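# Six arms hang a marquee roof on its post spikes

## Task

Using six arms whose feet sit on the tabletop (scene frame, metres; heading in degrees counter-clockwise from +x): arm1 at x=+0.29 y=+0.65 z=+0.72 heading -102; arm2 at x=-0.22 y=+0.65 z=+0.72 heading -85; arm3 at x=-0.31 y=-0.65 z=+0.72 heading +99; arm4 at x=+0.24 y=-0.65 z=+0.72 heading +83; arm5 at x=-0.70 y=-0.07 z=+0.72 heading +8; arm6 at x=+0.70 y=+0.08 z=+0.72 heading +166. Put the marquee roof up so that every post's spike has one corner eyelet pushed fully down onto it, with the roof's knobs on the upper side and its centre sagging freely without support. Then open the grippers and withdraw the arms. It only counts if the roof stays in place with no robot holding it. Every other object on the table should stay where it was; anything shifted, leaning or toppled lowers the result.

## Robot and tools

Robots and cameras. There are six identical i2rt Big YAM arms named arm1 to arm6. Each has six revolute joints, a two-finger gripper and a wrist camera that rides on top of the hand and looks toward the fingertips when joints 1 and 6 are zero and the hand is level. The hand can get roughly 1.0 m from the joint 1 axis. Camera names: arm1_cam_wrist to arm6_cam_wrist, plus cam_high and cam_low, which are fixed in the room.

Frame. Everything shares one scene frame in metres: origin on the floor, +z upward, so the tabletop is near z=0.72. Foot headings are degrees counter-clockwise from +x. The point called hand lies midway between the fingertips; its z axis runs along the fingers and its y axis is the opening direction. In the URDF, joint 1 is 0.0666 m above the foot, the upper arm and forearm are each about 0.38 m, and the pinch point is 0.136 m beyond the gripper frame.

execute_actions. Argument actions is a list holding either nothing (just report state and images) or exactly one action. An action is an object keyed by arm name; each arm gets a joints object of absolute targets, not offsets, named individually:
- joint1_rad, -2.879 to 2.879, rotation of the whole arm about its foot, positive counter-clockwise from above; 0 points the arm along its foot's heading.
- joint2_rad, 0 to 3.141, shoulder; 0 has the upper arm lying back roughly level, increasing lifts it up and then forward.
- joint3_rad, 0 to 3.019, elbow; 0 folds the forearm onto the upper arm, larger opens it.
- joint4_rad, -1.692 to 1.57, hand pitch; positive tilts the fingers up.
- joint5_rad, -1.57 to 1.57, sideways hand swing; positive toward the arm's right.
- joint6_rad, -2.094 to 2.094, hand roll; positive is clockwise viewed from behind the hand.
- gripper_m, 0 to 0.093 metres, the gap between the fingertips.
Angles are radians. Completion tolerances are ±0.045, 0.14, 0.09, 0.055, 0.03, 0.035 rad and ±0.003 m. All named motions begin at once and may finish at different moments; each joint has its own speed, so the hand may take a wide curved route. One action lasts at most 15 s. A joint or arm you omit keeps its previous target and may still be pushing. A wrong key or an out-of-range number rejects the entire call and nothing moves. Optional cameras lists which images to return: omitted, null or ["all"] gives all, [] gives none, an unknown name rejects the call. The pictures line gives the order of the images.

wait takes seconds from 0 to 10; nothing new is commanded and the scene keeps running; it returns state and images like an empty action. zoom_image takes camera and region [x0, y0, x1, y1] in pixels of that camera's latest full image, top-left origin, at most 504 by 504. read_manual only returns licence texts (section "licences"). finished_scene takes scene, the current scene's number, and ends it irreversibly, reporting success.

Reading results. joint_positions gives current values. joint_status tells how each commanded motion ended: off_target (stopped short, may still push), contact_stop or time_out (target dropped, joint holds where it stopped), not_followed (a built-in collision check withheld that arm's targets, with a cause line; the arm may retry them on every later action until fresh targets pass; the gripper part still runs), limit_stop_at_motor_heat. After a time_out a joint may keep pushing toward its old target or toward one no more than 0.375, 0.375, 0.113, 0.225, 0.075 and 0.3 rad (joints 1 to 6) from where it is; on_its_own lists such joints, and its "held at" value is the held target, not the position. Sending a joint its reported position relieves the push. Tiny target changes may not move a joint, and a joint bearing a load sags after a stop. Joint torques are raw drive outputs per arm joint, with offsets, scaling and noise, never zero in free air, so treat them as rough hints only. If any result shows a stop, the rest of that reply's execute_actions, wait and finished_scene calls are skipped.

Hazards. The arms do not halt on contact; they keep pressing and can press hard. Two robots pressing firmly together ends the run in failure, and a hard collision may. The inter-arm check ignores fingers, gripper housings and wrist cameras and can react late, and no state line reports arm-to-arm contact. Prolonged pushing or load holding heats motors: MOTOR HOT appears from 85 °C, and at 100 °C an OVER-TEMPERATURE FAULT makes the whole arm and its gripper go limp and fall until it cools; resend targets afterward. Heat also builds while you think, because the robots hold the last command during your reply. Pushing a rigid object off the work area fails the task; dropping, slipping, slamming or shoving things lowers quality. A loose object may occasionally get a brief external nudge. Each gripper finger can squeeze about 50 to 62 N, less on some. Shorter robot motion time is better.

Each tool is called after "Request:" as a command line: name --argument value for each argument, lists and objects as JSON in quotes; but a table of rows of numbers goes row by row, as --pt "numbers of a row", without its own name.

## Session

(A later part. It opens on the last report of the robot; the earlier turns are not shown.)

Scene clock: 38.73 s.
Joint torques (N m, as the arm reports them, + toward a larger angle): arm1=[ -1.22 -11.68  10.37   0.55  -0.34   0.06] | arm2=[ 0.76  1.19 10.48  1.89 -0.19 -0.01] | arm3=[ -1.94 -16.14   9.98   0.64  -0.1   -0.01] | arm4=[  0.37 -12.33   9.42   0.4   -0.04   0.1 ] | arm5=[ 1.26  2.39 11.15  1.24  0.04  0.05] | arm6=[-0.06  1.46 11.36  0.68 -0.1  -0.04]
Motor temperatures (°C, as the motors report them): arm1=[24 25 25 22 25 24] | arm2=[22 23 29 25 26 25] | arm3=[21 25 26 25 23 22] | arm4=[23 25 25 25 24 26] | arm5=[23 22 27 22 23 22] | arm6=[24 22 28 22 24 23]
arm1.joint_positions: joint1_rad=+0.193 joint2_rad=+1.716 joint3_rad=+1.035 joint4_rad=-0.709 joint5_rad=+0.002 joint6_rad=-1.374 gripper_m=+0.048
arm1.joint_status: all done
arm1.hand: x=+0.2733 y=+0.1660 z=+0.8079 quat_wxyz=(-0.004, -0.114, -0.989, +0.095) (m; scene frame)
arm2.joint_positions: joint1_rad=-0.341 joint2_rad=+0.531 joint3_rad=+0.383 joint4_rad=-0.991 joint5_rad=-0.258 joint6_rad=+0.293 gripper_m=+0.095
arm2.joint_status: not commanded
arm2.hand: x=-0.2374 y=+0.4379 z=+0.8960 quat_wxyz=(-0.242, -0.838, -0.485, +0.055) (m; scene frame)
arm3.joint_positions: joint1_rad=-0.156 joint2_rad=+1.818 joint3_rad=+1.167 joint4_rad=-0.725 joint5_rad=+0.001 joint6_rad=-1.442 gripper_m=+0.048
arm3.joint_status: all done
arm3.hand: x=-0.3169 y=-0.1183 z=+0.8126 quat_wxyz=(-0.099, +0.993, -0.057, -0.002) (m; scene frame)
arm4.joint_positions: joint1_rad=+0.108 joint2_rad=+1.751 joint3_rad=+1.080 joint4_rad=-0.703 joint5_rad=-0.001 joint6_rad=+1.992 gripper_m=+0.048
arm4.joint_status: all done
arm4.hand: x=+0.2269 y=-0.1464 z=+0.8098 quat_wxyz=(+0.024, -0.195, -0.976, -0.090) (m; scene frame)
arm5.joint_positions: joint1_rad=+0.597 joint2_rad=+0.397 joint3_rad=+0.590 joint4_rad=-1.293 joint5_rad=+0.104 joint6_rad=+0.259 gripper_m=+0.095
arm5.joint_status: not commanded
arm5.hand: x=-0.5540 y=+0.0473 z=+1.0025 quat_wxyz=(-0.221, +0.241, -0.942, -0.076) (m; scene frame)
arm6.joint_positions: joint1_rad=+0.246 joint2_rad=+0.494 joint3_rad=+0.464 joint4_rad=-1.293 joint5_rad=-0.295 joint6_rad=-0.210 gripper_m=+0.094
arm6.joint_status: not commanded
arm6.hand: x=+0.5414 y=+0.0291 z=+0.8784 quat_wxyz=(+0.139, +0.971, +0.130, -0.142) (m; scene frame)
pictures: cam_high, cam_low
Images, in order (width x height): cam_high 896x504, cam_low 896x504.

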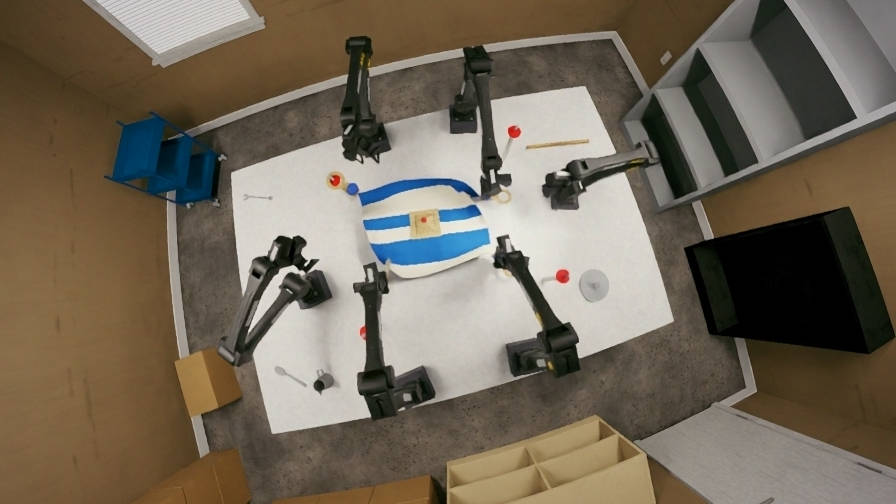

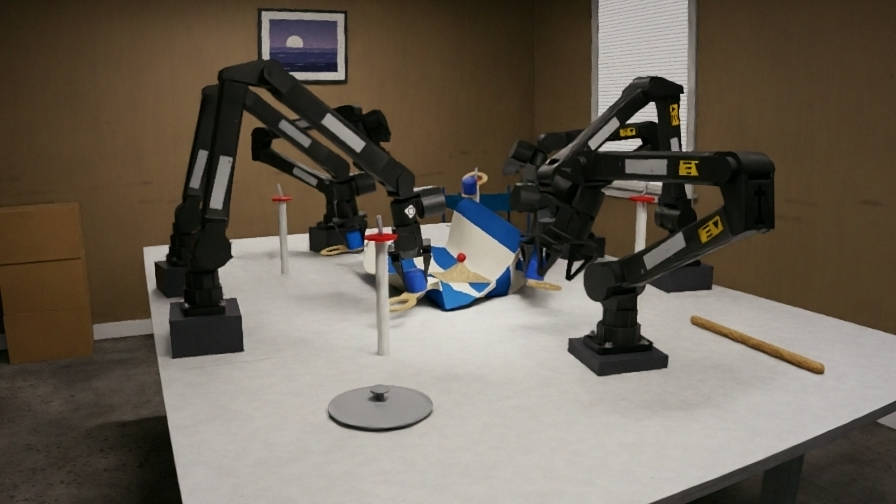

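Request:
execute_actions --actions '[{"arm1":{"joints":{"joint2_rad":1.428,"joint3_rad":1.16,"joint4_rad":-1.26}},"arm4":{"joints":{"joint2_rad":1.483,"joint3_rad":1.21,"joint4_rad":-1.25}},"arm3":{"joints":{"joint2_rad":1.69,"joint3_rad":1.41,"joint4_rad":-0.95}}}]' --cameras '["cam_high","cam_low"]'

Scene clock: 41.77 s.
Joint torques (N m, as the arm reports them, + toward a larger angle): arm1=[-0.88 -8.84 12.37 -0.64 -0.32  0.07] | arm2=[ 0.69  1.37 10.51  1.53 -0.18  0.02] | arm3=[ -2.02 -15.54  12.02   0.22  -0.1    0.  ] | arm4=[ 0.18 -8.67 11.73 -0.39 -0.03  0.13] | arm5=[ 1.14  2.4  11.1   1.25  0.03  0.04] | arm6=[-0.06  1.45 11.37  0.68 -0.1  -0.04]
Motor temperatures (°C, as the motors report them): arm1=[24 25 26 22 25 24] | arm2=[22 23 30 25 26 25] | arm3=[21 25 26 25 23 22] | arm4=[23 25 25 25 24 26] | arm5=[23 22 27 22 23 22] | arm6=[24 22 28 22 24 23]
arm1.joint_positions: joint1_rad=+0.193 joint2_rad=+1.430 joint3_rad=+1.122 joint4_rad=-1.243 joint5_rad=+0.002 joint6_rad=-1.376 gripper_m=+0.048
arm1.joint_status: all done
arm1.hand: x=+0.2767 y=+0.2471 z=+0.9478 quat_wxyz=(+0.002, -0.114, -0.993, +0.016) (m; scene frame)
arm2.joint_positions: joint1_rad=-0.341 joint2_rad=+0.531 joint3_rad=+0.383 joint4_rad=-0.991 joint5_rad=-0.258 joint6_rad=+0.293 gripper_m=+0.095
arm2.joint_status: not commanded
arm2.hand: x=-0.2374 y=+0.4379 z=+0.8960 quat_wxyz=(-0.242, -0.838, -0.485, +0.055) (m; scene frame)
arm3.joint_positions: joint1_rad=-0.156 joint2_rad=+1.689 joint3_rad=+1.372 joint4_rad=-0.941 joint5_rad=+0.001 joint6_rad=-1.442 gripper_m=+0.048
arm3.joint_status: all done
arm3.hand: x=-0.3188 y=-0.0780 z=+0.9498 quat_wxyz=(-0.157, +0.986, -0.056, -0.006) (m; scene frame)
arm4.joint_positions: joint1_rad=+0.108 joint2_rad=+1.479 joint3_rad=+1.171 joint4_rad=-1.240 joint5_rad=-0.001 joint6_rad=+1.992 gripper_m=+0.048
arm4.joint_status: all done
arm4.hand: x=+0.2298 y=-0.2242 z=+0.9508 quat_wxyz=(+0.005, -0.196, -0.981, -0.006) (m; scene frame)
arm5.joint_positions: joint1_rad=+0.597 joint2_rad=+0.397 joint3_rad=+0.590 joint4_rad=-1.293 joint5_rad=+0.104 joint6_rad=+0.259 gripper_m=+0.095
arm5.joint_status: not commanded
arm5.hand: x=-0.5540 y=+0.0473 z=+1.0025 quat_wxyz=(-0.221, +0.241, -0.942, -0.076) (m; scene frame)
arm6.joint_positions: joint1_rad=+0.246 joint2_rad=+0.494 joint3_rad=+0.464 joint4_rad=-1.293 joint5_rad=-0.295 joint6_rad=-0.210 gripper_m=+0.094
arm6.joint_status: not commanded
arm6.hand: x=+0.5414 y=+0.0291 z=+0.8784 quat_wxyz=(+0.139, +0.971, +0.130, -0.142) (m; scene frame)
pictures: cam_high, cam_low
Images, in order (width x height): cam_high 896x504, cam_low 896x504.

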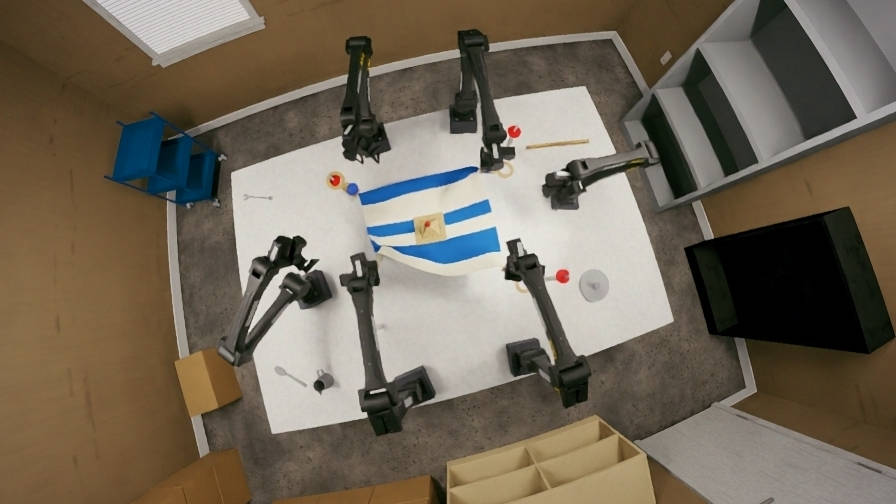

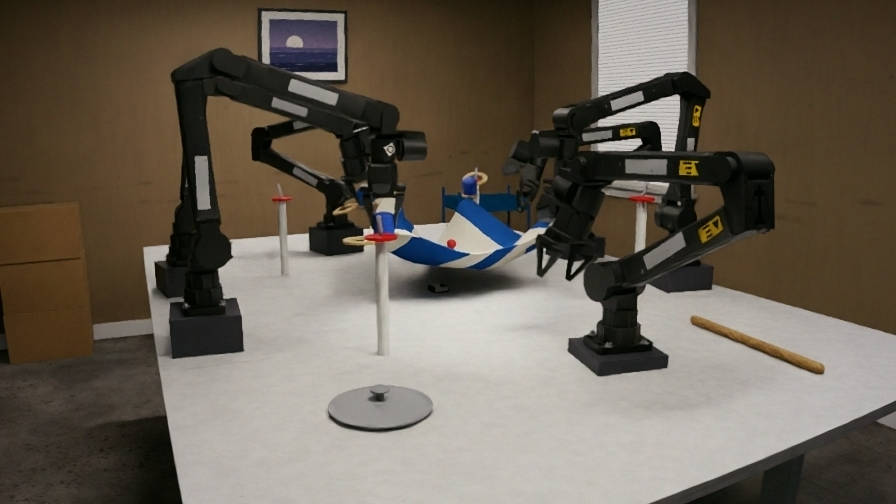

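Request:
zoom_image --camera "cam_low" --region '[330, 160, 570, 320]'

Region (330, 160, 570, 320) of cam_low's 896x504 image, scaled by 2.100, with more detail than that image has.

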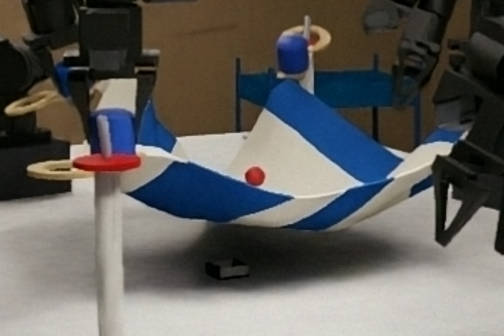

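Request:
execute_actions --actions '[{"arm1":{"joints":{"joint2_rad":1.214,"joint3_rad":1.40,"joint4_rad":-1.5}},"arm4":{"joints":{"joint2_rad":1.42,"joint3_rad":1.56,"joint4_rad":-1.5}},"arm3":{"joints":{"joint2_rad":1.45,"joint3_rad":1.59,"joint4_rad":-1.25}}}]' --cameras '["cam_high","cam_low"]'

Scene clock: 44.73 s.
Joint torques (N m, as the arm reports them, + toward a larger angle): arm1=[-1.26 -7.27 12.23 -0.2  -0.31  0.1 ] | arm2=[ 0.67  1.48 10.6   1.72 -0.22 -0.03] | arm3=[ -1.86 -14.27  12.58   0.39  -0.1    0.01] | arm4=[ 0.47 -9.43 13.47  0.05 -0.02  0.08] | arm5=[ 1.31  2.31 11.16  1.29  0.03  0.04] | arm6=[-0.11  1.41 11.37  0.68 -0.1  -0.04]
Motor temperatures (°C, as the motors report them): arm1=[24 25 26 22 25 24] | arm2=[22 23 30 25 26 25] | arm3=[21 25 27 25 23 22] | arm4=[23 25 25 25 24 26] | arm5=[23 22 28 22 23 22] | arm6=[24 22 28 22 24 23]
arm1.joint_positions: joint1_rad=+0.193 joint2_rad=+1.225 joint3_rad=+1.373 joint4_rad=-1.486 joint5_rad=+0.002 joint6_rad=-1.377 gripper_m=+0.048
arm1.joint_status: all done
arm1.hand: x=+0.2782 y=+0.2620 z=+1.1211 quat_wxyz=(-0.006, -0.112, -0.986, +0.122) (m; scene frame)
arm2.joint_positions: joint1_rad=-0.341 joint2_rad=+0.531 joint3_rad=+0.383 joint4_rad=-0.991 joint5_rad=-0.258 joint6_rad=+0.293 gripper_m=+0.095
arm2.joint_status: not commanded
arm2.hand: x=-0.2374 y=+0.4379 z=+0.8960 quat_wxyz=(-0.242, -0.838, -0.485, +0.055) (m; scene frame)
arm3.joint_positions: joint1_rad=-0.157 joint2_rad=+1.467 joint3_rad=+1.552 joint4_rad=-1.241 joint5_rad=+0.001 joint6_rad=-1.442 gripper_m=+0.048
arm3.joint_status: all done
arm3.hand: x=-0.3196 y=-0.1214 z=+1.1261 quat_wxyz=(-0.208, +0.977, -0.056, -0.010) (m; scene frame)
arm4.joint_positions: joint1_rad=+0.108 joint2_rad=+1.423 joint3_rad=+1.510 joint4_rad=-1.492 joint5_rad=-0.001 joint6_rad=+1.992 gripper_m=+0.048
arm4.joint_status: all done
arm4.hand: x=+0.2299 y=-0.1929 z=+1.1043 quat_wxyz=(+0.021, -0.195, -0.978, -0.076) (m; scene frame)
arm5.joint_positions: joint1_rad=+0.597 joint2_rad=+0.397 joint3_rad=+0.590 joint4_rad=-1.293 joint5_rad=+0.104 joint6_rad=+0.259 gripper_m=+0.095
arm5.joint_status: not commanded
arm5.hand: x=-0.5540 y=+0.0473 z=+1.0025 quat_wxyz=(-0.221, +0.241, -0.942, -0.076) (m; scene frame)
arm6.joint_positions: joint1_rad=+0.246 joint2_rad=+0.494 joint3_rad=+0.464 joint4_rad=-1.293 joint5_rad=-0.295 joint6_rad=-0.210 gripper_m=+0.094
arm6.joint_status: not commanded
arm6.hand: x=+0.5414 y=+0.0291 z=+0.8784 quat_wxyz=(+0.139, +0.971, +0.130, -0.142) (m; scene frame)
pictures: cam_high, cam_low
Images, in order (width x height): cam_high 896x504, cam_low 896x504.

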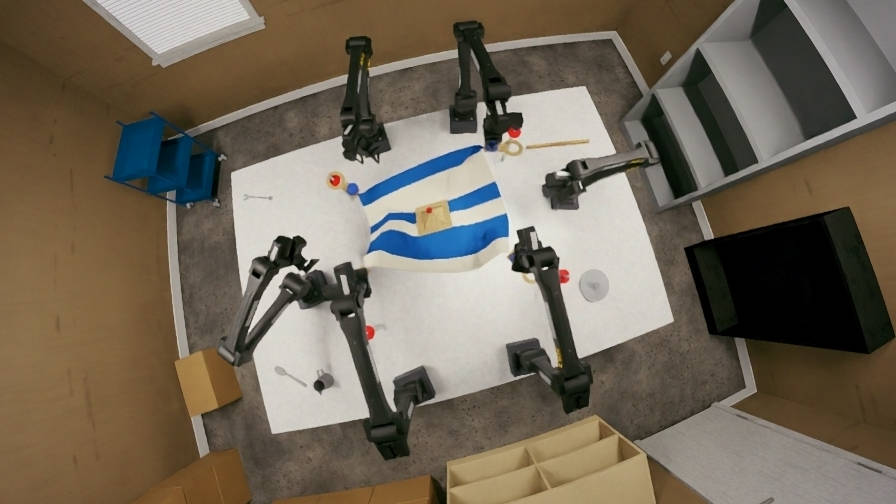

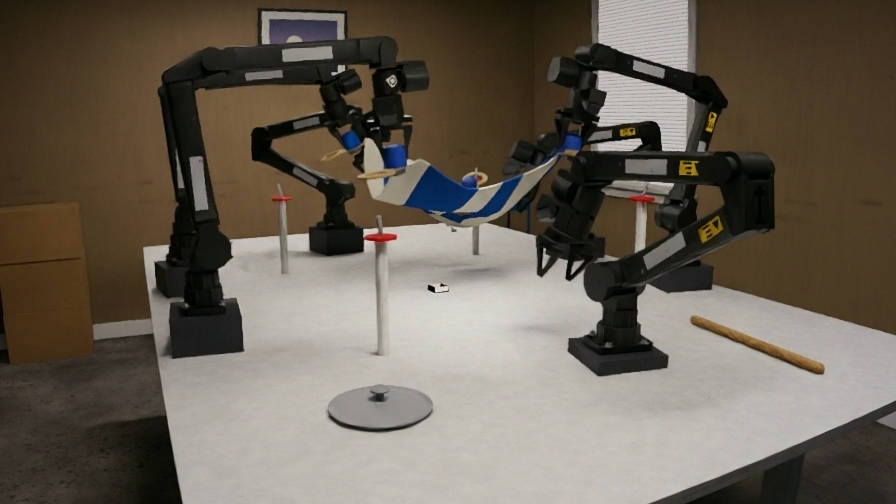

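Request:
zoom_image --camera "cam_low" --region '[400, 130, 540, 260]'

Request:
zoom_image --camera "cam_high" --region '[300, 110, 620, 360]'

Region (400, 130, 540, 260) of cam_low's 896x504 image, scaled by 3.600, with more detail than that image has; it fills the top 468 rows of this view, and the rest is white.

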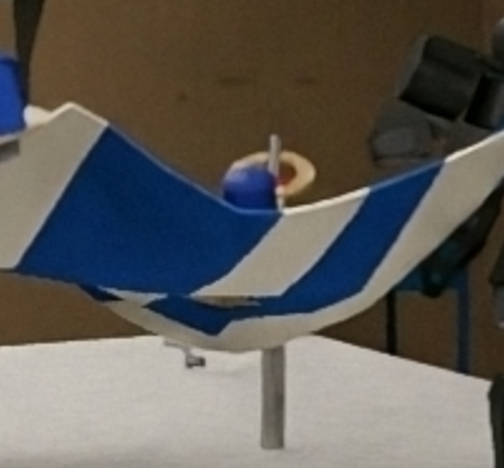

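Region (300, 110, 620, 360) of cam_high's 896x504 image, scaled by 1.575, with more detail than that image has; it fills the top 394 rows of this view, and the rest is white.

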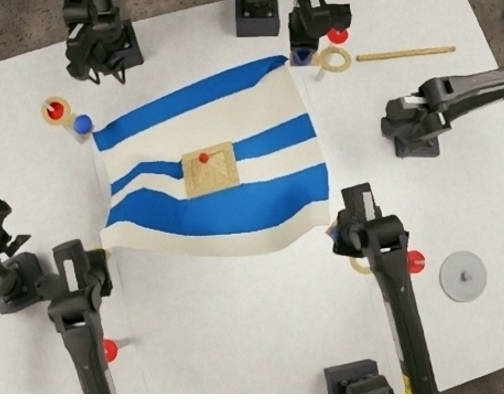

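Request:
execute_actions --actions '[{"arm1":{"joints":{"joint1_rad":0.475,"joint2_rad":1.215,"joint3_rad":1.248,"joint4_rad":-1.615,"joint6_rad":-1.94}},"arm4":{"joints":{"joint1_rad":-0.275,"joint2_rad":1.42,"joint3_rad":1.424,"joint4_rad":-1.585,"joint6_rad":1.376}},"arm3":{"joints":{"joint1_rad":-0.11,"joint2_rad":1.39,"joint3_rad":1.42,"joint4_rad":-1.45,"joint6_rad":-1.32}}}]' --cameras '["arm1_cam_wrist","arm3_cam_wrist","arm4_cam_wrist","cam_high","cam_low"]'

Scene clock: 49.73 s.
Joint torques (N m, as the arm reports them, + toward a larger angle): arm1=[ 3.36 -7.52  8.71 -2.93 -0.7  -1.22] | arm2=[ 0.99  1.53 10.52  1.66 -0.23  0.02] | arm3=[ -0.97 -11.48   9.47  -0.06  -0.64   0.06] | arm4=[-1.09 -9.6   9.07 -0.22  0.48 -0.03] | arm5=[ 1.27  2.21 11.04  1.24  0.04  0.07] | arm6=[-0.06  1.43 11.37  0.67 -0.1  -0.04]
Motor temperatures (°C, as the motors report them): arm1=[24 25 26 22 25 24] | arm2=[22 23 30 25 26 25] | arm3=[21 25 27 25 24 22] | arm4=[23 26 26 25 24 26] | arm5=[23 22 28 22 23 22] | arm6=[24 22 28 22 24 23]
arm1.joint_positions: joint1_rad=+0.432 joint2_rad=+1.227 joint3_rad=+1.262 joint4_rad=-1.528 joint5_rad=+0.011 joint6_rad=-1.788 gripper_m=+0.048
arm1.joint_status: joint4_rad time_out (moved -0.043 of -0.129); joint6_rad time_out (moved -0.411 of -0.563); the others done
arm1.on_its_own: joint4_rad reads -1.528 and still pushes toward -1.615 since a time_out; joint6_rad reads -1.788 and still pushes toward -1.940 since a time_out
arm1.hand: x=+0.3628 y=+0.3014 z=+1.0716 quat_wxyz=(+0.009, +0.210, -0.977, +0.044) (m; scene frame)
arm2.joint_positions: joint1_rad=-0.341 joint2_rad=+0.531 joint3_rad=+0.383 joint4_rad=-0.991 joint5_rad=-0.258 joint6_rad=+0.293 gripper_m=+0.095
arm2.joint_status: not commanded
arm2.hand: x=-0.2374 y=+0.4379 z=+0.8960 quat_wxyz=(-0.242, -0.838, -0.485, +0.055) (m; scene frame)
arm3.joint_positions: joint1_rad=-0.119 joint2_rad=+1.396 joint3_rad=+1.419 joint4_rad=-1.439 joint5_rad=+0.012 joint6_rad=-1.319 gripper_m=+0.048
arm3.joint_status: all done
arm3.hand: x=-0.3326 y=-0.2091 z=+1.0851 quat_wxyz=(-0.080, +0.992, -0.100, -0.001) (m; scene frame)
arm4.joint_positions: joint1_rad=-0.262 joint2_rad=+1.427 joint3_rad=+1.424 joint4_rad=-1.573 joint5_rad=-0.016 joint6_rad=+1.380 gripper_m=+0.048
arm4.joint_status: all done
arm4.hand: x=+0.3792 y=-0.2558 z=+1.0662 quat_wxyz=(+0.011, -0.077, -0.997, +0.005) (m; scene frame)
arm5.joint_positions: joint1_rad=+0.597 joint2_rad=+0.397 joint3_rad=+0.590 joint4_rad=-1.293 joint5_rad=+0.104 joint6_rad=+0.259 gripper_m=+0.095
arm5.joint_status: not commanded
arm5.hand: x=-0.5540 y=+0.0473 z=+1.0025 quat_wxyz=(-0.221, +0.241, -0.942, -0.076) (m; scene frame)
arm6.joint_positions: joint1_rad=+0.246 joint2_rad=+0.494 joint3_rad=+0.464 joint4_rad=-1.293 joint5_rad=-0.295 joint6_rad=-0.210 gripper_m=+0.094
arm6.joint_status: not commanded
arm6.hand: x=+0.5414 y=+0.0291 z=+0.8784 quat_wxyz=(+0.139, +0.971, +0.130, -0.142) (m; scene frame)
pictures: arm1_cam_wrist, arm3_cam_wrist, arm4_cam_wrist, cam_high, cam_low
Images, in order (width x height): arm1_cam_wrist 504x504, arm3_cam_wrist 504x504, arm4_cam_wrist 504x504, cam_high 896x504, cam_low 896x504.

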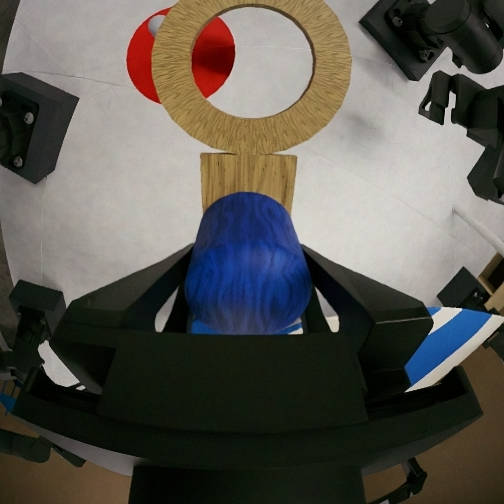

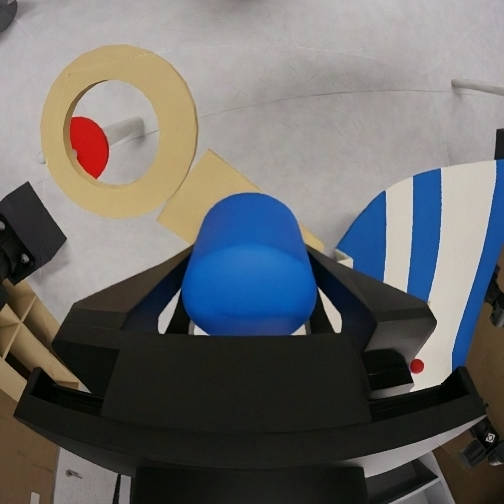

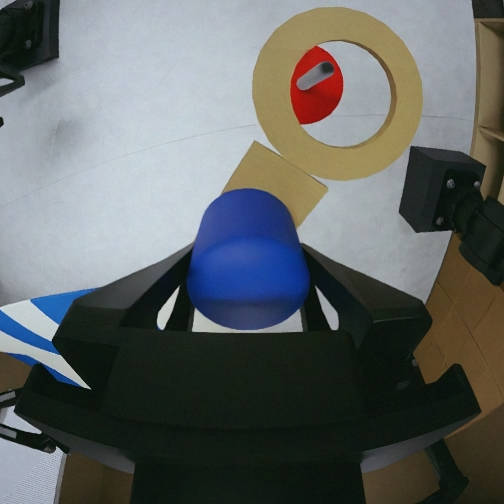

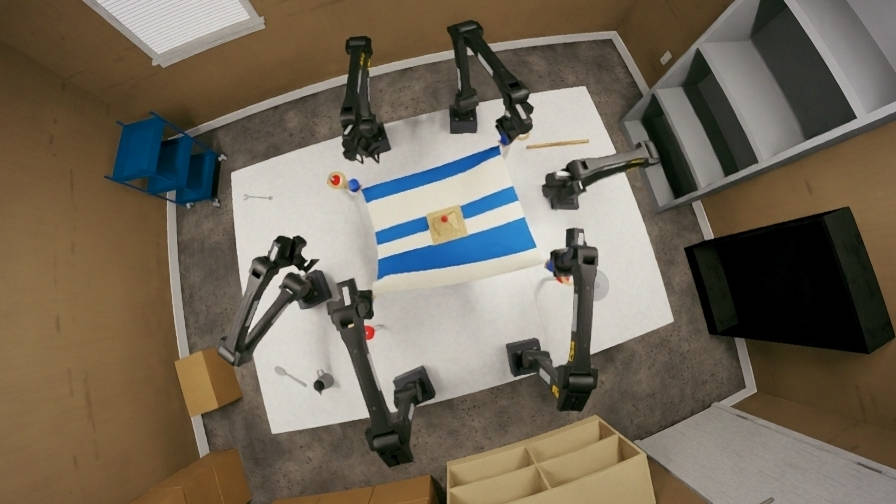

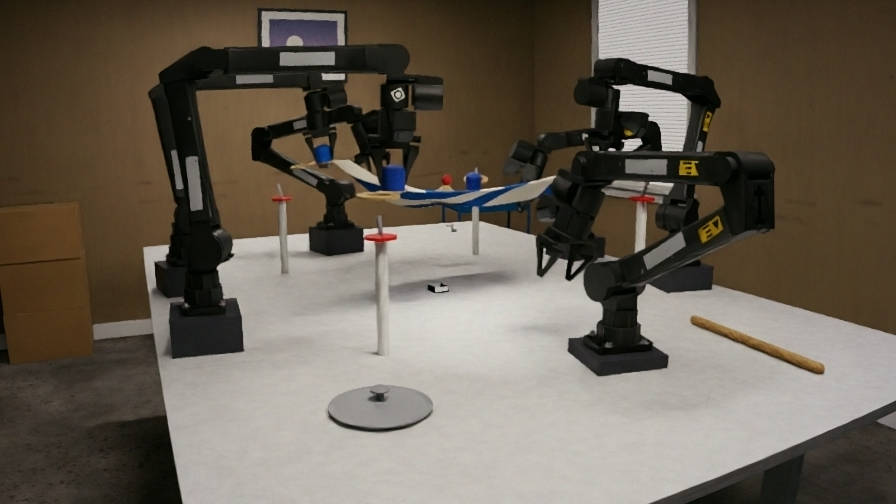

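Request:
execute_actions --actions '[{"arm1":{"joints":{"joint1_rad":0.40,"joint4_rad":-1.528,"joint6_rad":-1.70}}}]' --cameras '["arm1_cam_wrist","arm2_cam_wrist","cam_high","cam_low"]'

Scene clock: 51.67 s.
Joint torques (N m, as the arm reports them, + toward a larger angle): arm1=[-0.72 -7.4   9.23 -0.27 -0.39  0.35] | arm2=[ 0.43  1.38 10.5   1.7  -0.25 -0.02] | arm3=[ -1.   -11.55   9.46  -0.06  -0.64   0.07] | arm4=[-1.34 -9.67  8.66 -0.43  0.53  0.  ] | arm5=[ 1.05  2.34 11.14  1.29  0.04  0.05] | arm6=[-0.08  1.44 11.37  0.68 -0.1  -0.04]
Motor temperatures (°C, as the motors report them): arm1=[24 25 26 22 25 24] | arm2=[22 23 30 25 26 25] | arm3=[21 25 27 25 24 22] | arm4=[23 26 25 25 24 26] | arm5=[23 22 28 22 23 22] | arm6=[24 22 28 22 24 23]
arm1.joint_positions: joint1_rad=+0.405 joint2_rad=+1.227 joint3_rad=+1.256 joint4_rad=-1.518 joint5_rad=+0.003 joint6_rad=-1.721 gripper_m=+0.048
arm1.joint_status: all done
arm1.hand: x=+0.3545 y=+0.2986 z=+1.0693 quat_wxyz=(+0.005, +0.164, -0.985, +0.046) (m; scene frame)
arm2.joint_positions: joint1_rad=-0.341 joint2_rad=+0.531 joint3_rad=+0.383 joint4_rad=-0.991 joint5_rad=-0.258 joint6_rad=+0.293 gripper_m=+0.095
arm2.joint_status: not commanded
arm2.hand: x=-0.2374 y=+0.4379 z=+0.8960 quat_wxyz=(-0.242, -0.838, -0.485, +0.055) (m; scene frame)
arm3.joint_positions: joint1_rad=-0.119 joint2_rad=+1.396 joint3_rad=+1.419 joint4_rad=-1.439 joint5_rad=+0.012 joint6_rad=-1.319 gripper_m=+0.048
arm3.joint_status: not commanded
arm3.hand: x=-0.3326 y=-0.2091 z=+1.0851 quat_wxyz=(-0.080, +0.992, -0.100, -0.001) (m; scene frame)
arm4.joint_positions: joint1_rad=-0.262 joint2_rad=+1.427 joint3_rad=+1.424 joint4_rad=-1.573 joint5_rad=-0.016 joint6_rad=+1.380 gripper_m=+0.048
arm4.joint_status: not commanded
arm4.hand: x=+0.3792 y=-0.2558 z=+1.0662 quat_wxyz=(+0.011, -0.077, -0.997, +0.005) (m; scene frame)
arm5.joint_positions: joint1_rad=+0.597 joint2_rad=+0.397 joint3_rad=+0.590 joint4_rad=-1.293 joint5_rad=+0.104 joint6_rad=+0.259 gripper_m=+0.095
arm5.joint_status: not commanded
arm5.hand: x=-0.5540 y=+0.0473 z=+1.0025 quat_wxyz=(-0.221, +0.241, -0.942, -0.076) (m; scene frame)
arm6.joint_positions: joint1_rad=+0.246 joint2_rad=+0.494 joint3_rad=+0.464 joint4_rad=-1.293 joint5_rad=-0.295 joint6_rad=-0.210 gripper_m=+0.094
arm6.joint_status: not commanded
arm6.hand: x=+0.5414 y=+0.0291 z=+0.8784 quat_wxyz=(+0.139, +0.971, +0.130, -0.142) (m; scene frame)
pictures: arm1_cam_wrist, arm2_cam_wrist, cam_high, cam_low
Images, in order (width x height): arm1_cam_wrist 504x504, arm2_cam_wrist 504x504, cam_high 896x504, cam_low 896x504.

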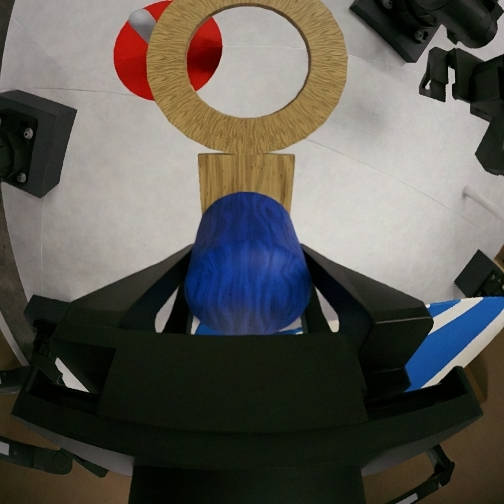

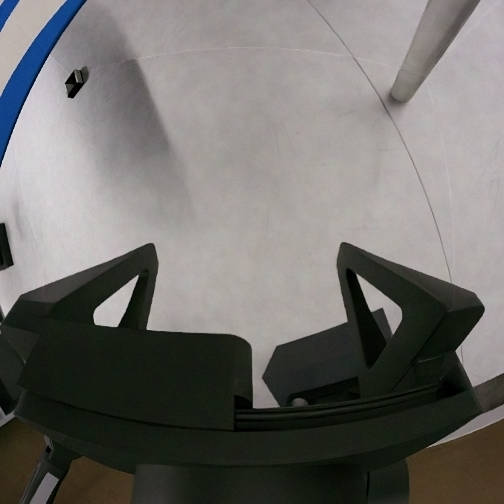

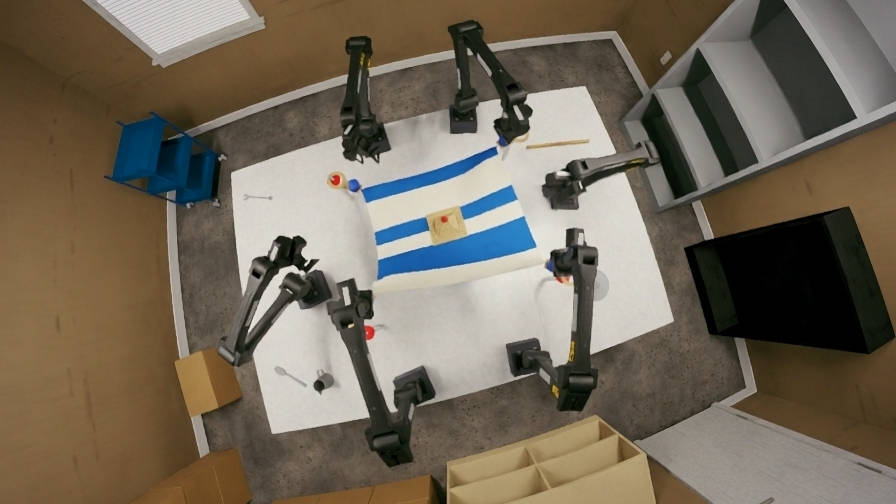

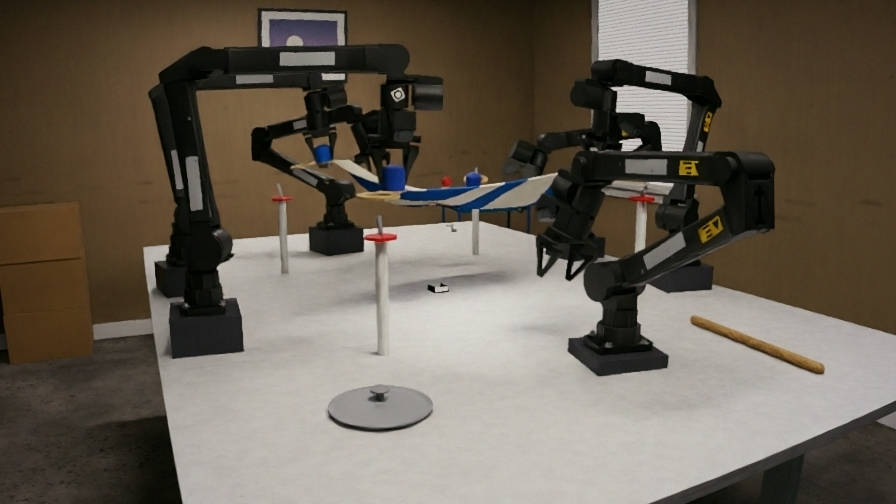

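Request:
zoom_image --camera "cam_high" --region '[310, 120, 610, 310]'

Request:
zoom_image --camera "cam_high" --region '[315, 160, 395, 220]'

Request:
zoom_image --camera "cam_low" --region '[300, 130, 600, 260]'

Region (310, 120, 610, 310) of cam_high's 896x504 image, scaled by 1.680, with more detail than that image has; it fills the top 319 rows of this view, and the rest is white.

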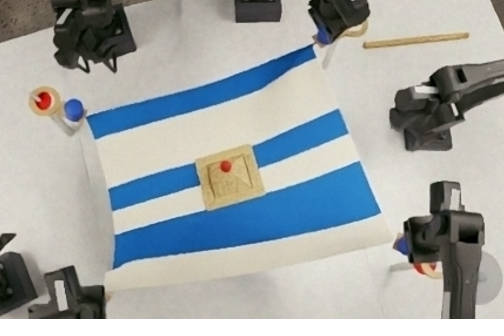

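Region (315, 160, 395, 220) of cam_high's 896x504 image, scaled by 6.300, with more detail than that image has; it fills the top 378 rows of this view, and the rest is white.

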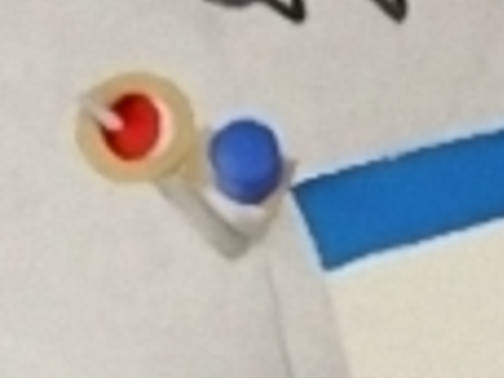

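Region (300, 130, 600, 260) of cam_low's 896x504 image, scaled by 1.680, with more detail than that image has; it fills the top 218 rows of this view, and the rest is white.

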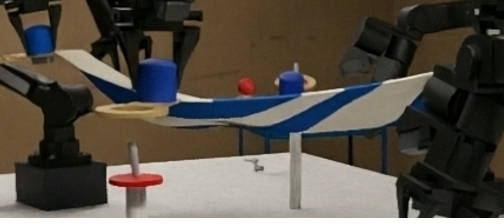

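Request:
zoom_image --camera "arm1_cam_wrist" --region '[90, 0, 370, 200]'

Region (90, 0, 370, 200) of arm1_cam_wrist's 504x504 image, scaled by 1.800, with more detail than that image has; it fills the top 360 rows of this view, and the rest is white.

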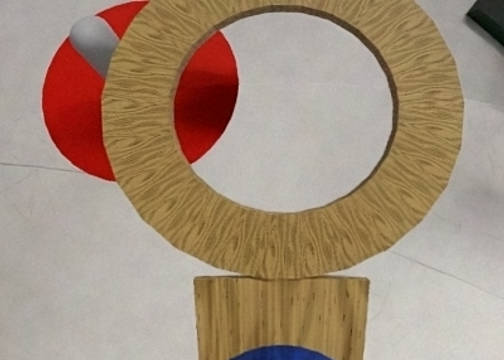

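Request:
execute_actions --actions '[]' --cameras '["arm4_cam_wrist","arm3_cam_wrist","cam_low"]'

Request:
zoom_image --camera "arm4_cam_wrist" --region '[230, 0, 450, 200]'

Request:
zoom_image --camera "cam_low" --region '[560, 140, 720, 260]'

Scene clock: 54.50 s.
Joint torques (N m, as the arm reports them, + toward a larger angle): arm1=[-0.88 -7.18  9.19 -0.28 -0.39  0.36] | arm2=[ 0.85  1.65 10.4   1.62 -0.23 -0.03] | arm3=[ -0.98 -11.51   9.47  -0.07  -0.65   0.06] | arm4=[-0.99 -9.79  9.02 -0.46  0.47 -0.11] | arm5=[ 0.99  2.2  11.1   1.24  0.04  0.05] | arm6=[-0.08  1.43 11.36  0.67 -0.1  -0.04]
Motor temperatures (°C, as the motors report them): arm1=[24 25 26 22 25 24] | arm2=[22 23 30 25 26 25] | arm3=[21 25 27 25 24 22] | arm4=[23 26 25 25 24 26] | arm5=[23 22 28 22 23 22] | arm6=[24 22 28 22 24 23]
arm1.joint_positions: joint1_rad=+0.405 joint2_rad=+1.227 joint3_rad=+1.256 joint4_rad=-1.518 joint5_rad=+0.003 joint6_rad=-1.721 gripper_m=+0.048
arm1.joint_status: all done
arm1.hand: x=+0.3545 y=+0.2986 z=+1.0693 quat_wxyz=(+0.005, +0.163, -0.985, +0.046) (m; scene frame)
arm2.joint_positions: joint1_rad=-0.341 joint2_rad=+0.531 joint3_rad=+0.383 joint4_rad=-0.991 joint5_rad=-0.258 joint6_rad=+0.293 gripper_m=+0.095
arm2.joint_status: not commanded
arm2.hand: x=-0.2374 y=+0.4379 z=+0.8960 quat_wxyz=(-0.242, -0.838, -0.485, +0.055) (m; scene frame)
arm3.joint_positions: joint1_rad=-0.119 joint2_rad=+1.396 joint3_rad=+1.419 joint4_rad=-1.439 joint5_rad=+0.012 joint6_rad=-1.319 gripper_m=+0.048
arm3.joint_status: not commanded
arm3.hand: x=-0.3326 y=-0.2091 z=+1.0851 quat_wxyz=(-0.080, +0.992, -0.100, -0.001) (m; scene frame)
arm4.joint_positions: joint1_rad=-0.262 joint2_rad=+1.427 joint3_rad=+1.424 joint4_rad=-1.573 joint5_rad=-0.016 joint6_rad=+1.380 gripper_m=+0.048
arm4.joint_status: not commanded
arm4.hand: x=+0.3792 y=-0.2558 z=+1.0662 quat_wxyz=(+0.011, -0.077, -0.997, +0.005) (m; scene frame)
arm5.joint_positions: joint1_rad=+0.597 joint2_rad=+0.397 joint3_rad=+0.590 joint4_rad=-1.293 joint5_rad=+0.104 joint6_rad=+0.259 gripper_m=+0.095
arm5.joint_status: not commanded
arm5.hand: x=-0.5540 y=+0.0473 z=+1.0025 quat_wxyz=(-0.221, +0.241, -0.942, -0.076) (m; scene frame)
arm6.joint_positions: joint1_rad=+0.246 joint2_rad=+0.494 joint3_rad=+0.464 joint4_rad=-1.293 joint5_rad=-0.295 joint6_rad=-0.210 gripper_m=+0.094
arm6.joint_status: not commanded
arm6.hand: x=+0.5414 y=+0.0291 z=+0.8784 quat_wxyz=(+0.139, +0.971, +0.130, -0.142) (m; scene frame)
pictures: arm3_cam_wrist, arm4_cam_wrist, cam_low
Images, in order (width x height): arm3_cam_wrist 504x504, arm4_cam_wrist 504x504, cam_low 896x504.

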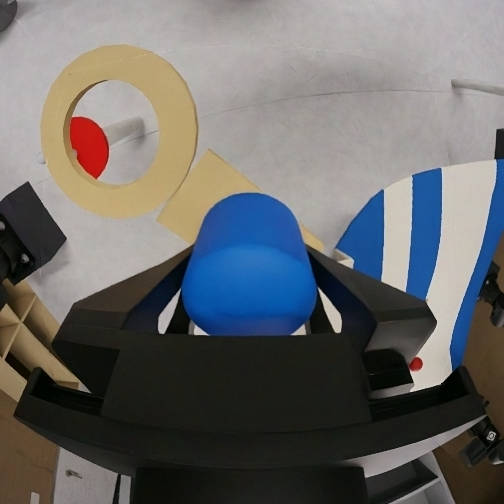

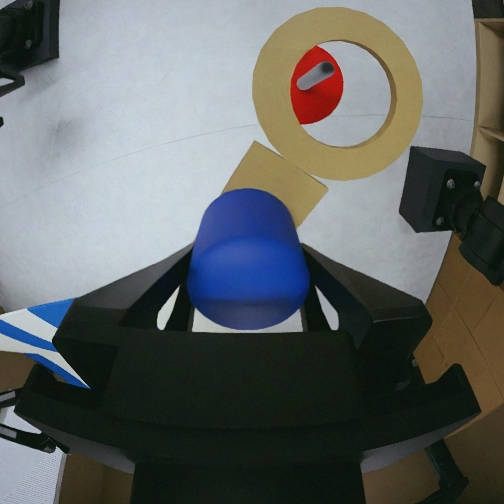

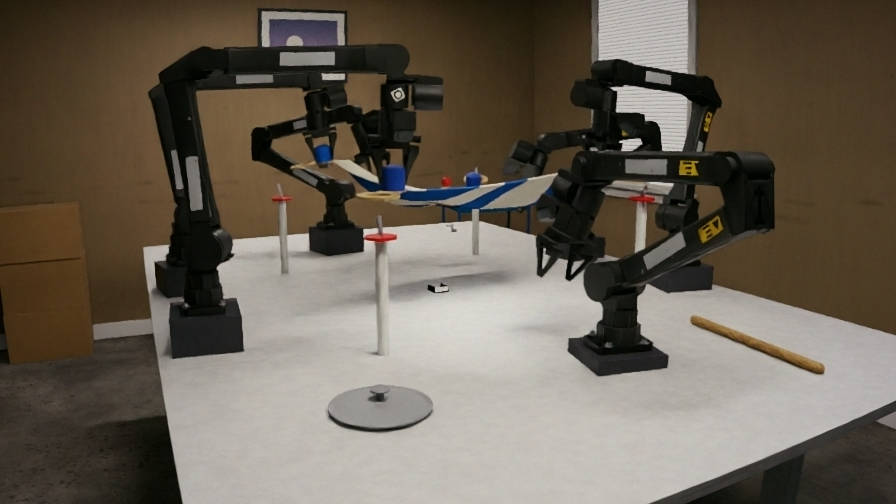

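Region (230, 0, 450, 200) of arm4_cam_wrist's 504x504 image, scaled by 2.291, with more detail than that image has; it fills the top 458 rows of this view, and the rest is white.

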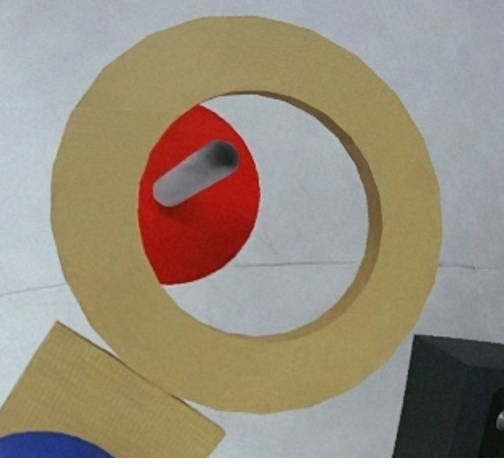

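Region (560, 140, 720, 260) of cam_low's 896x504 image, scaled by 3.150, with more detail than that image has; it fills the top 378 rows of this view, and the rest is white.

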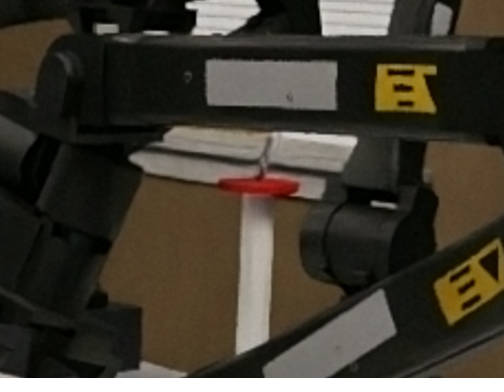

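Request:
zoom_image --camera "arm3_cam_wrist" --region '[20, 30, 230, 230]'

Request:
zoom_image --camera "cam_low" --region '[250, 130, 420, 290]'

Region (20, 30, 230, 230) of arm3_cam_wrist's 504x504 image, scaled by 2.400, with more detail than that image has; it fills the top 480 rows of this view, and the rest is white.

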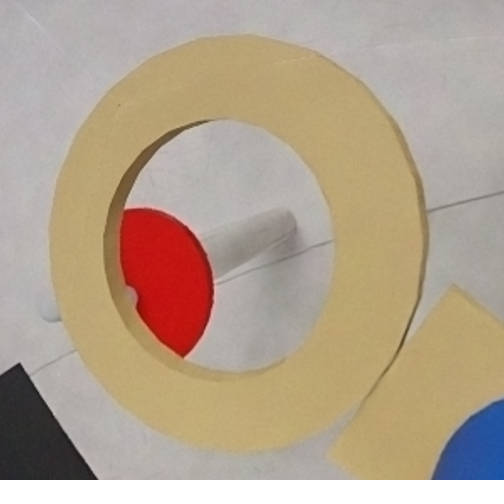

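Region (250, 130, 420, 290) of cam_low's 896x504 image, scaled by 2.965, with more detail than that image has; it fills the top 474 rows of this view, and the rest is white.

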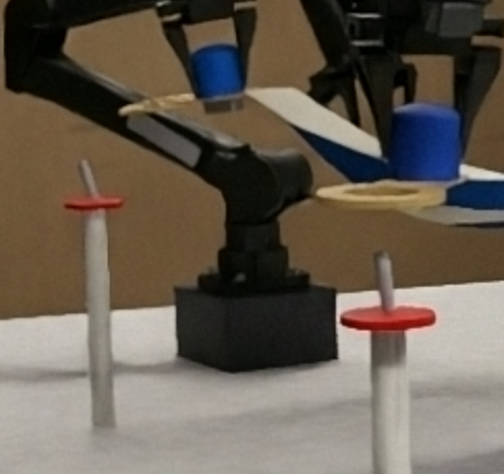

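Request:
execute_actions --actions '[{"arm1":{"joints":{"joint3_rad":1.39}},"arm4":{"joints":{"joint1_rad":-0.30,"joint4_rad":-1.61}},"arm3":{"joints":{"joint1_rad":-0.085,"joint2_rad":1.318,"joint3_rad":1.37,"joint4_rad":-1.577,"joint6_rad":-1.335}}}]' --cameras '["arm1_cam_wrist","arm3_cam_wrist","arm4_cam_wrist","cam_low"]'

Scene clock: 59.60 s.
Joint torques (N m, as the arm reports them, + toward a larger angle): arm1=[-0.8  -7.12 14.35 -0.21 -0.36  0.33] | arm2=[ 0.57  1.5  10.41  1.64 -0.2  -0.02] | arm3=[  0.24 -10.32   9.28  -0.37  -0.64  -0.1 ] | arm4=[-3.01 -9.58  8.71 -0.28  0.53 -0.01] | arm5=[ 1.14  2.17 11.16  1.26  0.04  0.04] | arm6=[-0.07  1.44 11.36  0.68 -0.1  -0.04]
Motor temperatures (°C, as the motors report them): arm1=[24 25 26 22 25 24] | arm2=[22 23 30 25 26 25] | arm3=[21 25 27 25 24 22] | arm4=[23 26 25 25 24 26] | arm5=[23 22 28 22 23 22] | arm6=[24 22 28 22 24 23]
arm1.joint_positions: joint1_rad=+0.405 joint2_rad=+1.224 joint3_rad=+1.333 joint4_rad=-1.518 joint5_rad=+0.003 joint6_rad=-1.719 gripper_m=+0.048
arm1.joint_status: all done
arm1.hand: x=+0.3577 y=+0.2827 z=+1.1022 quat_wxyz=(+0.004, +0.162, -0.983, +0.086) (m; scene frame)
arm2.joint_positions: joint1_rad=-0.341 joint2_rad=+0.531 joint3_rad=+0.383 joint4_rad=-0.991 joint5_rad=-0.258 joint6_rad=+0.293 gripper_m=+0.095
arm2.joint_status: not commanded
arm2.hand: x=-0.2374 y=+0.4379 z=+0.8960 quat_wxyz=(-0.242, -0.838, -0.485, +0.055) (m; scene frame)
arm3.joint_positions: joint1_rad=-0.112 joint2_rad=+1.326 joint3_rad=+1.371 joint4_rad=-1.562 joint5_rad=+0.012 joint6_rad=-1.319 gripper_m=+0.048
arm3.joint_status: all done
arm3.hand: x=-0.3328 y=-0.2610 z=+1.0895 quat_wxyz=(-0.029, +0.995, -0.097, +0.007) (m; scene frame)
arm4.joint_positions: joint1_rad=-0.271 joint2_rad=+1.427 joint3_rad=+1.424 joint4_rad=-1.601 joint5_rad=-0.016 joint6_rad=+1.378 gripper_m=+0.048
arm4.joint_status: all done
arm4.hand: x=+0.3805 y=-0.2634 z=+1.0664 quat_wxyz=(+0.015, -0.080, -0.996, +0.019) (m; scene frame)
arm5.joint_positions: joint1_rad=+0.597 joint2_rad=+0.397 joint3_rad=+0.590 joint4_rad=-1.293 joint5_rad=+0.104 joint6_rad=+0.259 gripper_m=+0.095
arm5.joint_status: not commanded
arm5.hand: x=-0.5540 y=+0.0473 z=+1.0025 quat_wxyz=(-0.221, +0.241, -0.942, -0.076) (m; scene frame)
arm6.joint_positions: joint1_rad=+0.246 joint2_rad=+0.494 joint3_rad=+0.464 joint4_rad=-1.293 joint5_rad=-0.295 joint6_rad=-0.210 gripper_m=+0.094
arm6.joint_status: not commanded
arm6.hand: x=+0.5414 y=+0.0291 z=+0.8784 quat_wxyz=(+0.139, +0.971, +0.130, -0.142) (m; scene frame)
pictures: arm1_cam_wrist, arm3_cam_wrist, arm4_cam_wrist, cam_low
Images, in order (width x height): arm1_cam_wrist 504x504, arm3_cam_wrist 504x504, arm4_cam_wrist 504x504, cam_low 896x504.

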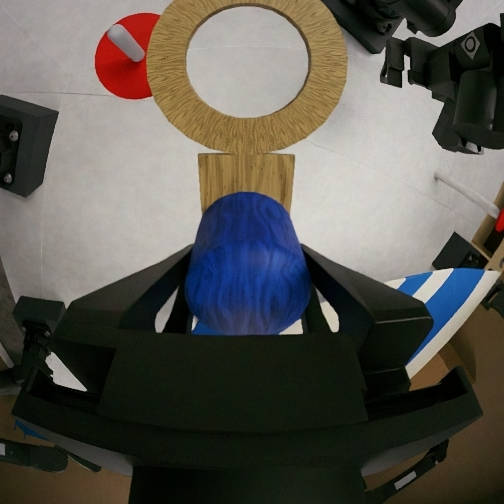

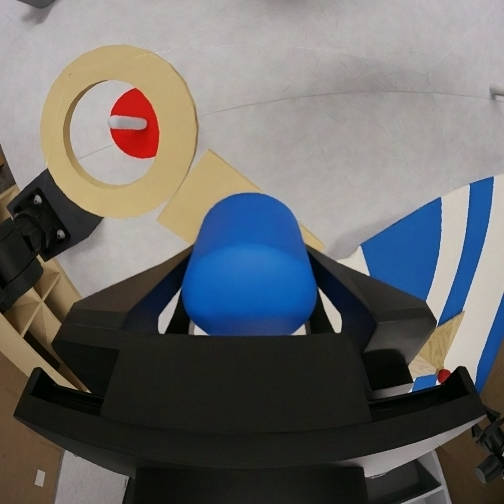

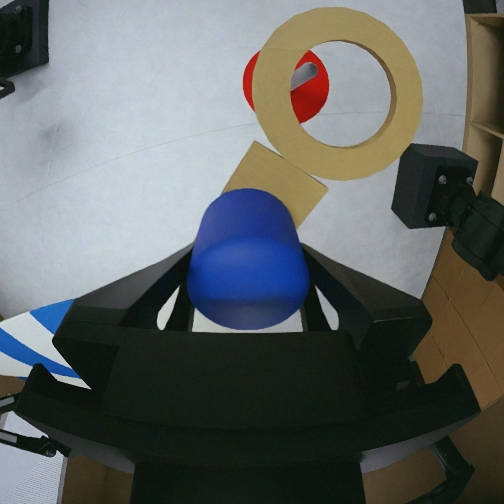

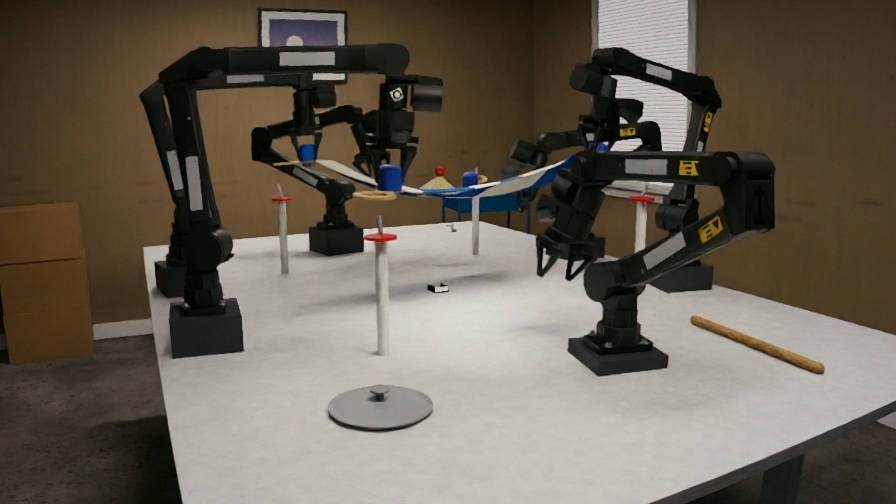

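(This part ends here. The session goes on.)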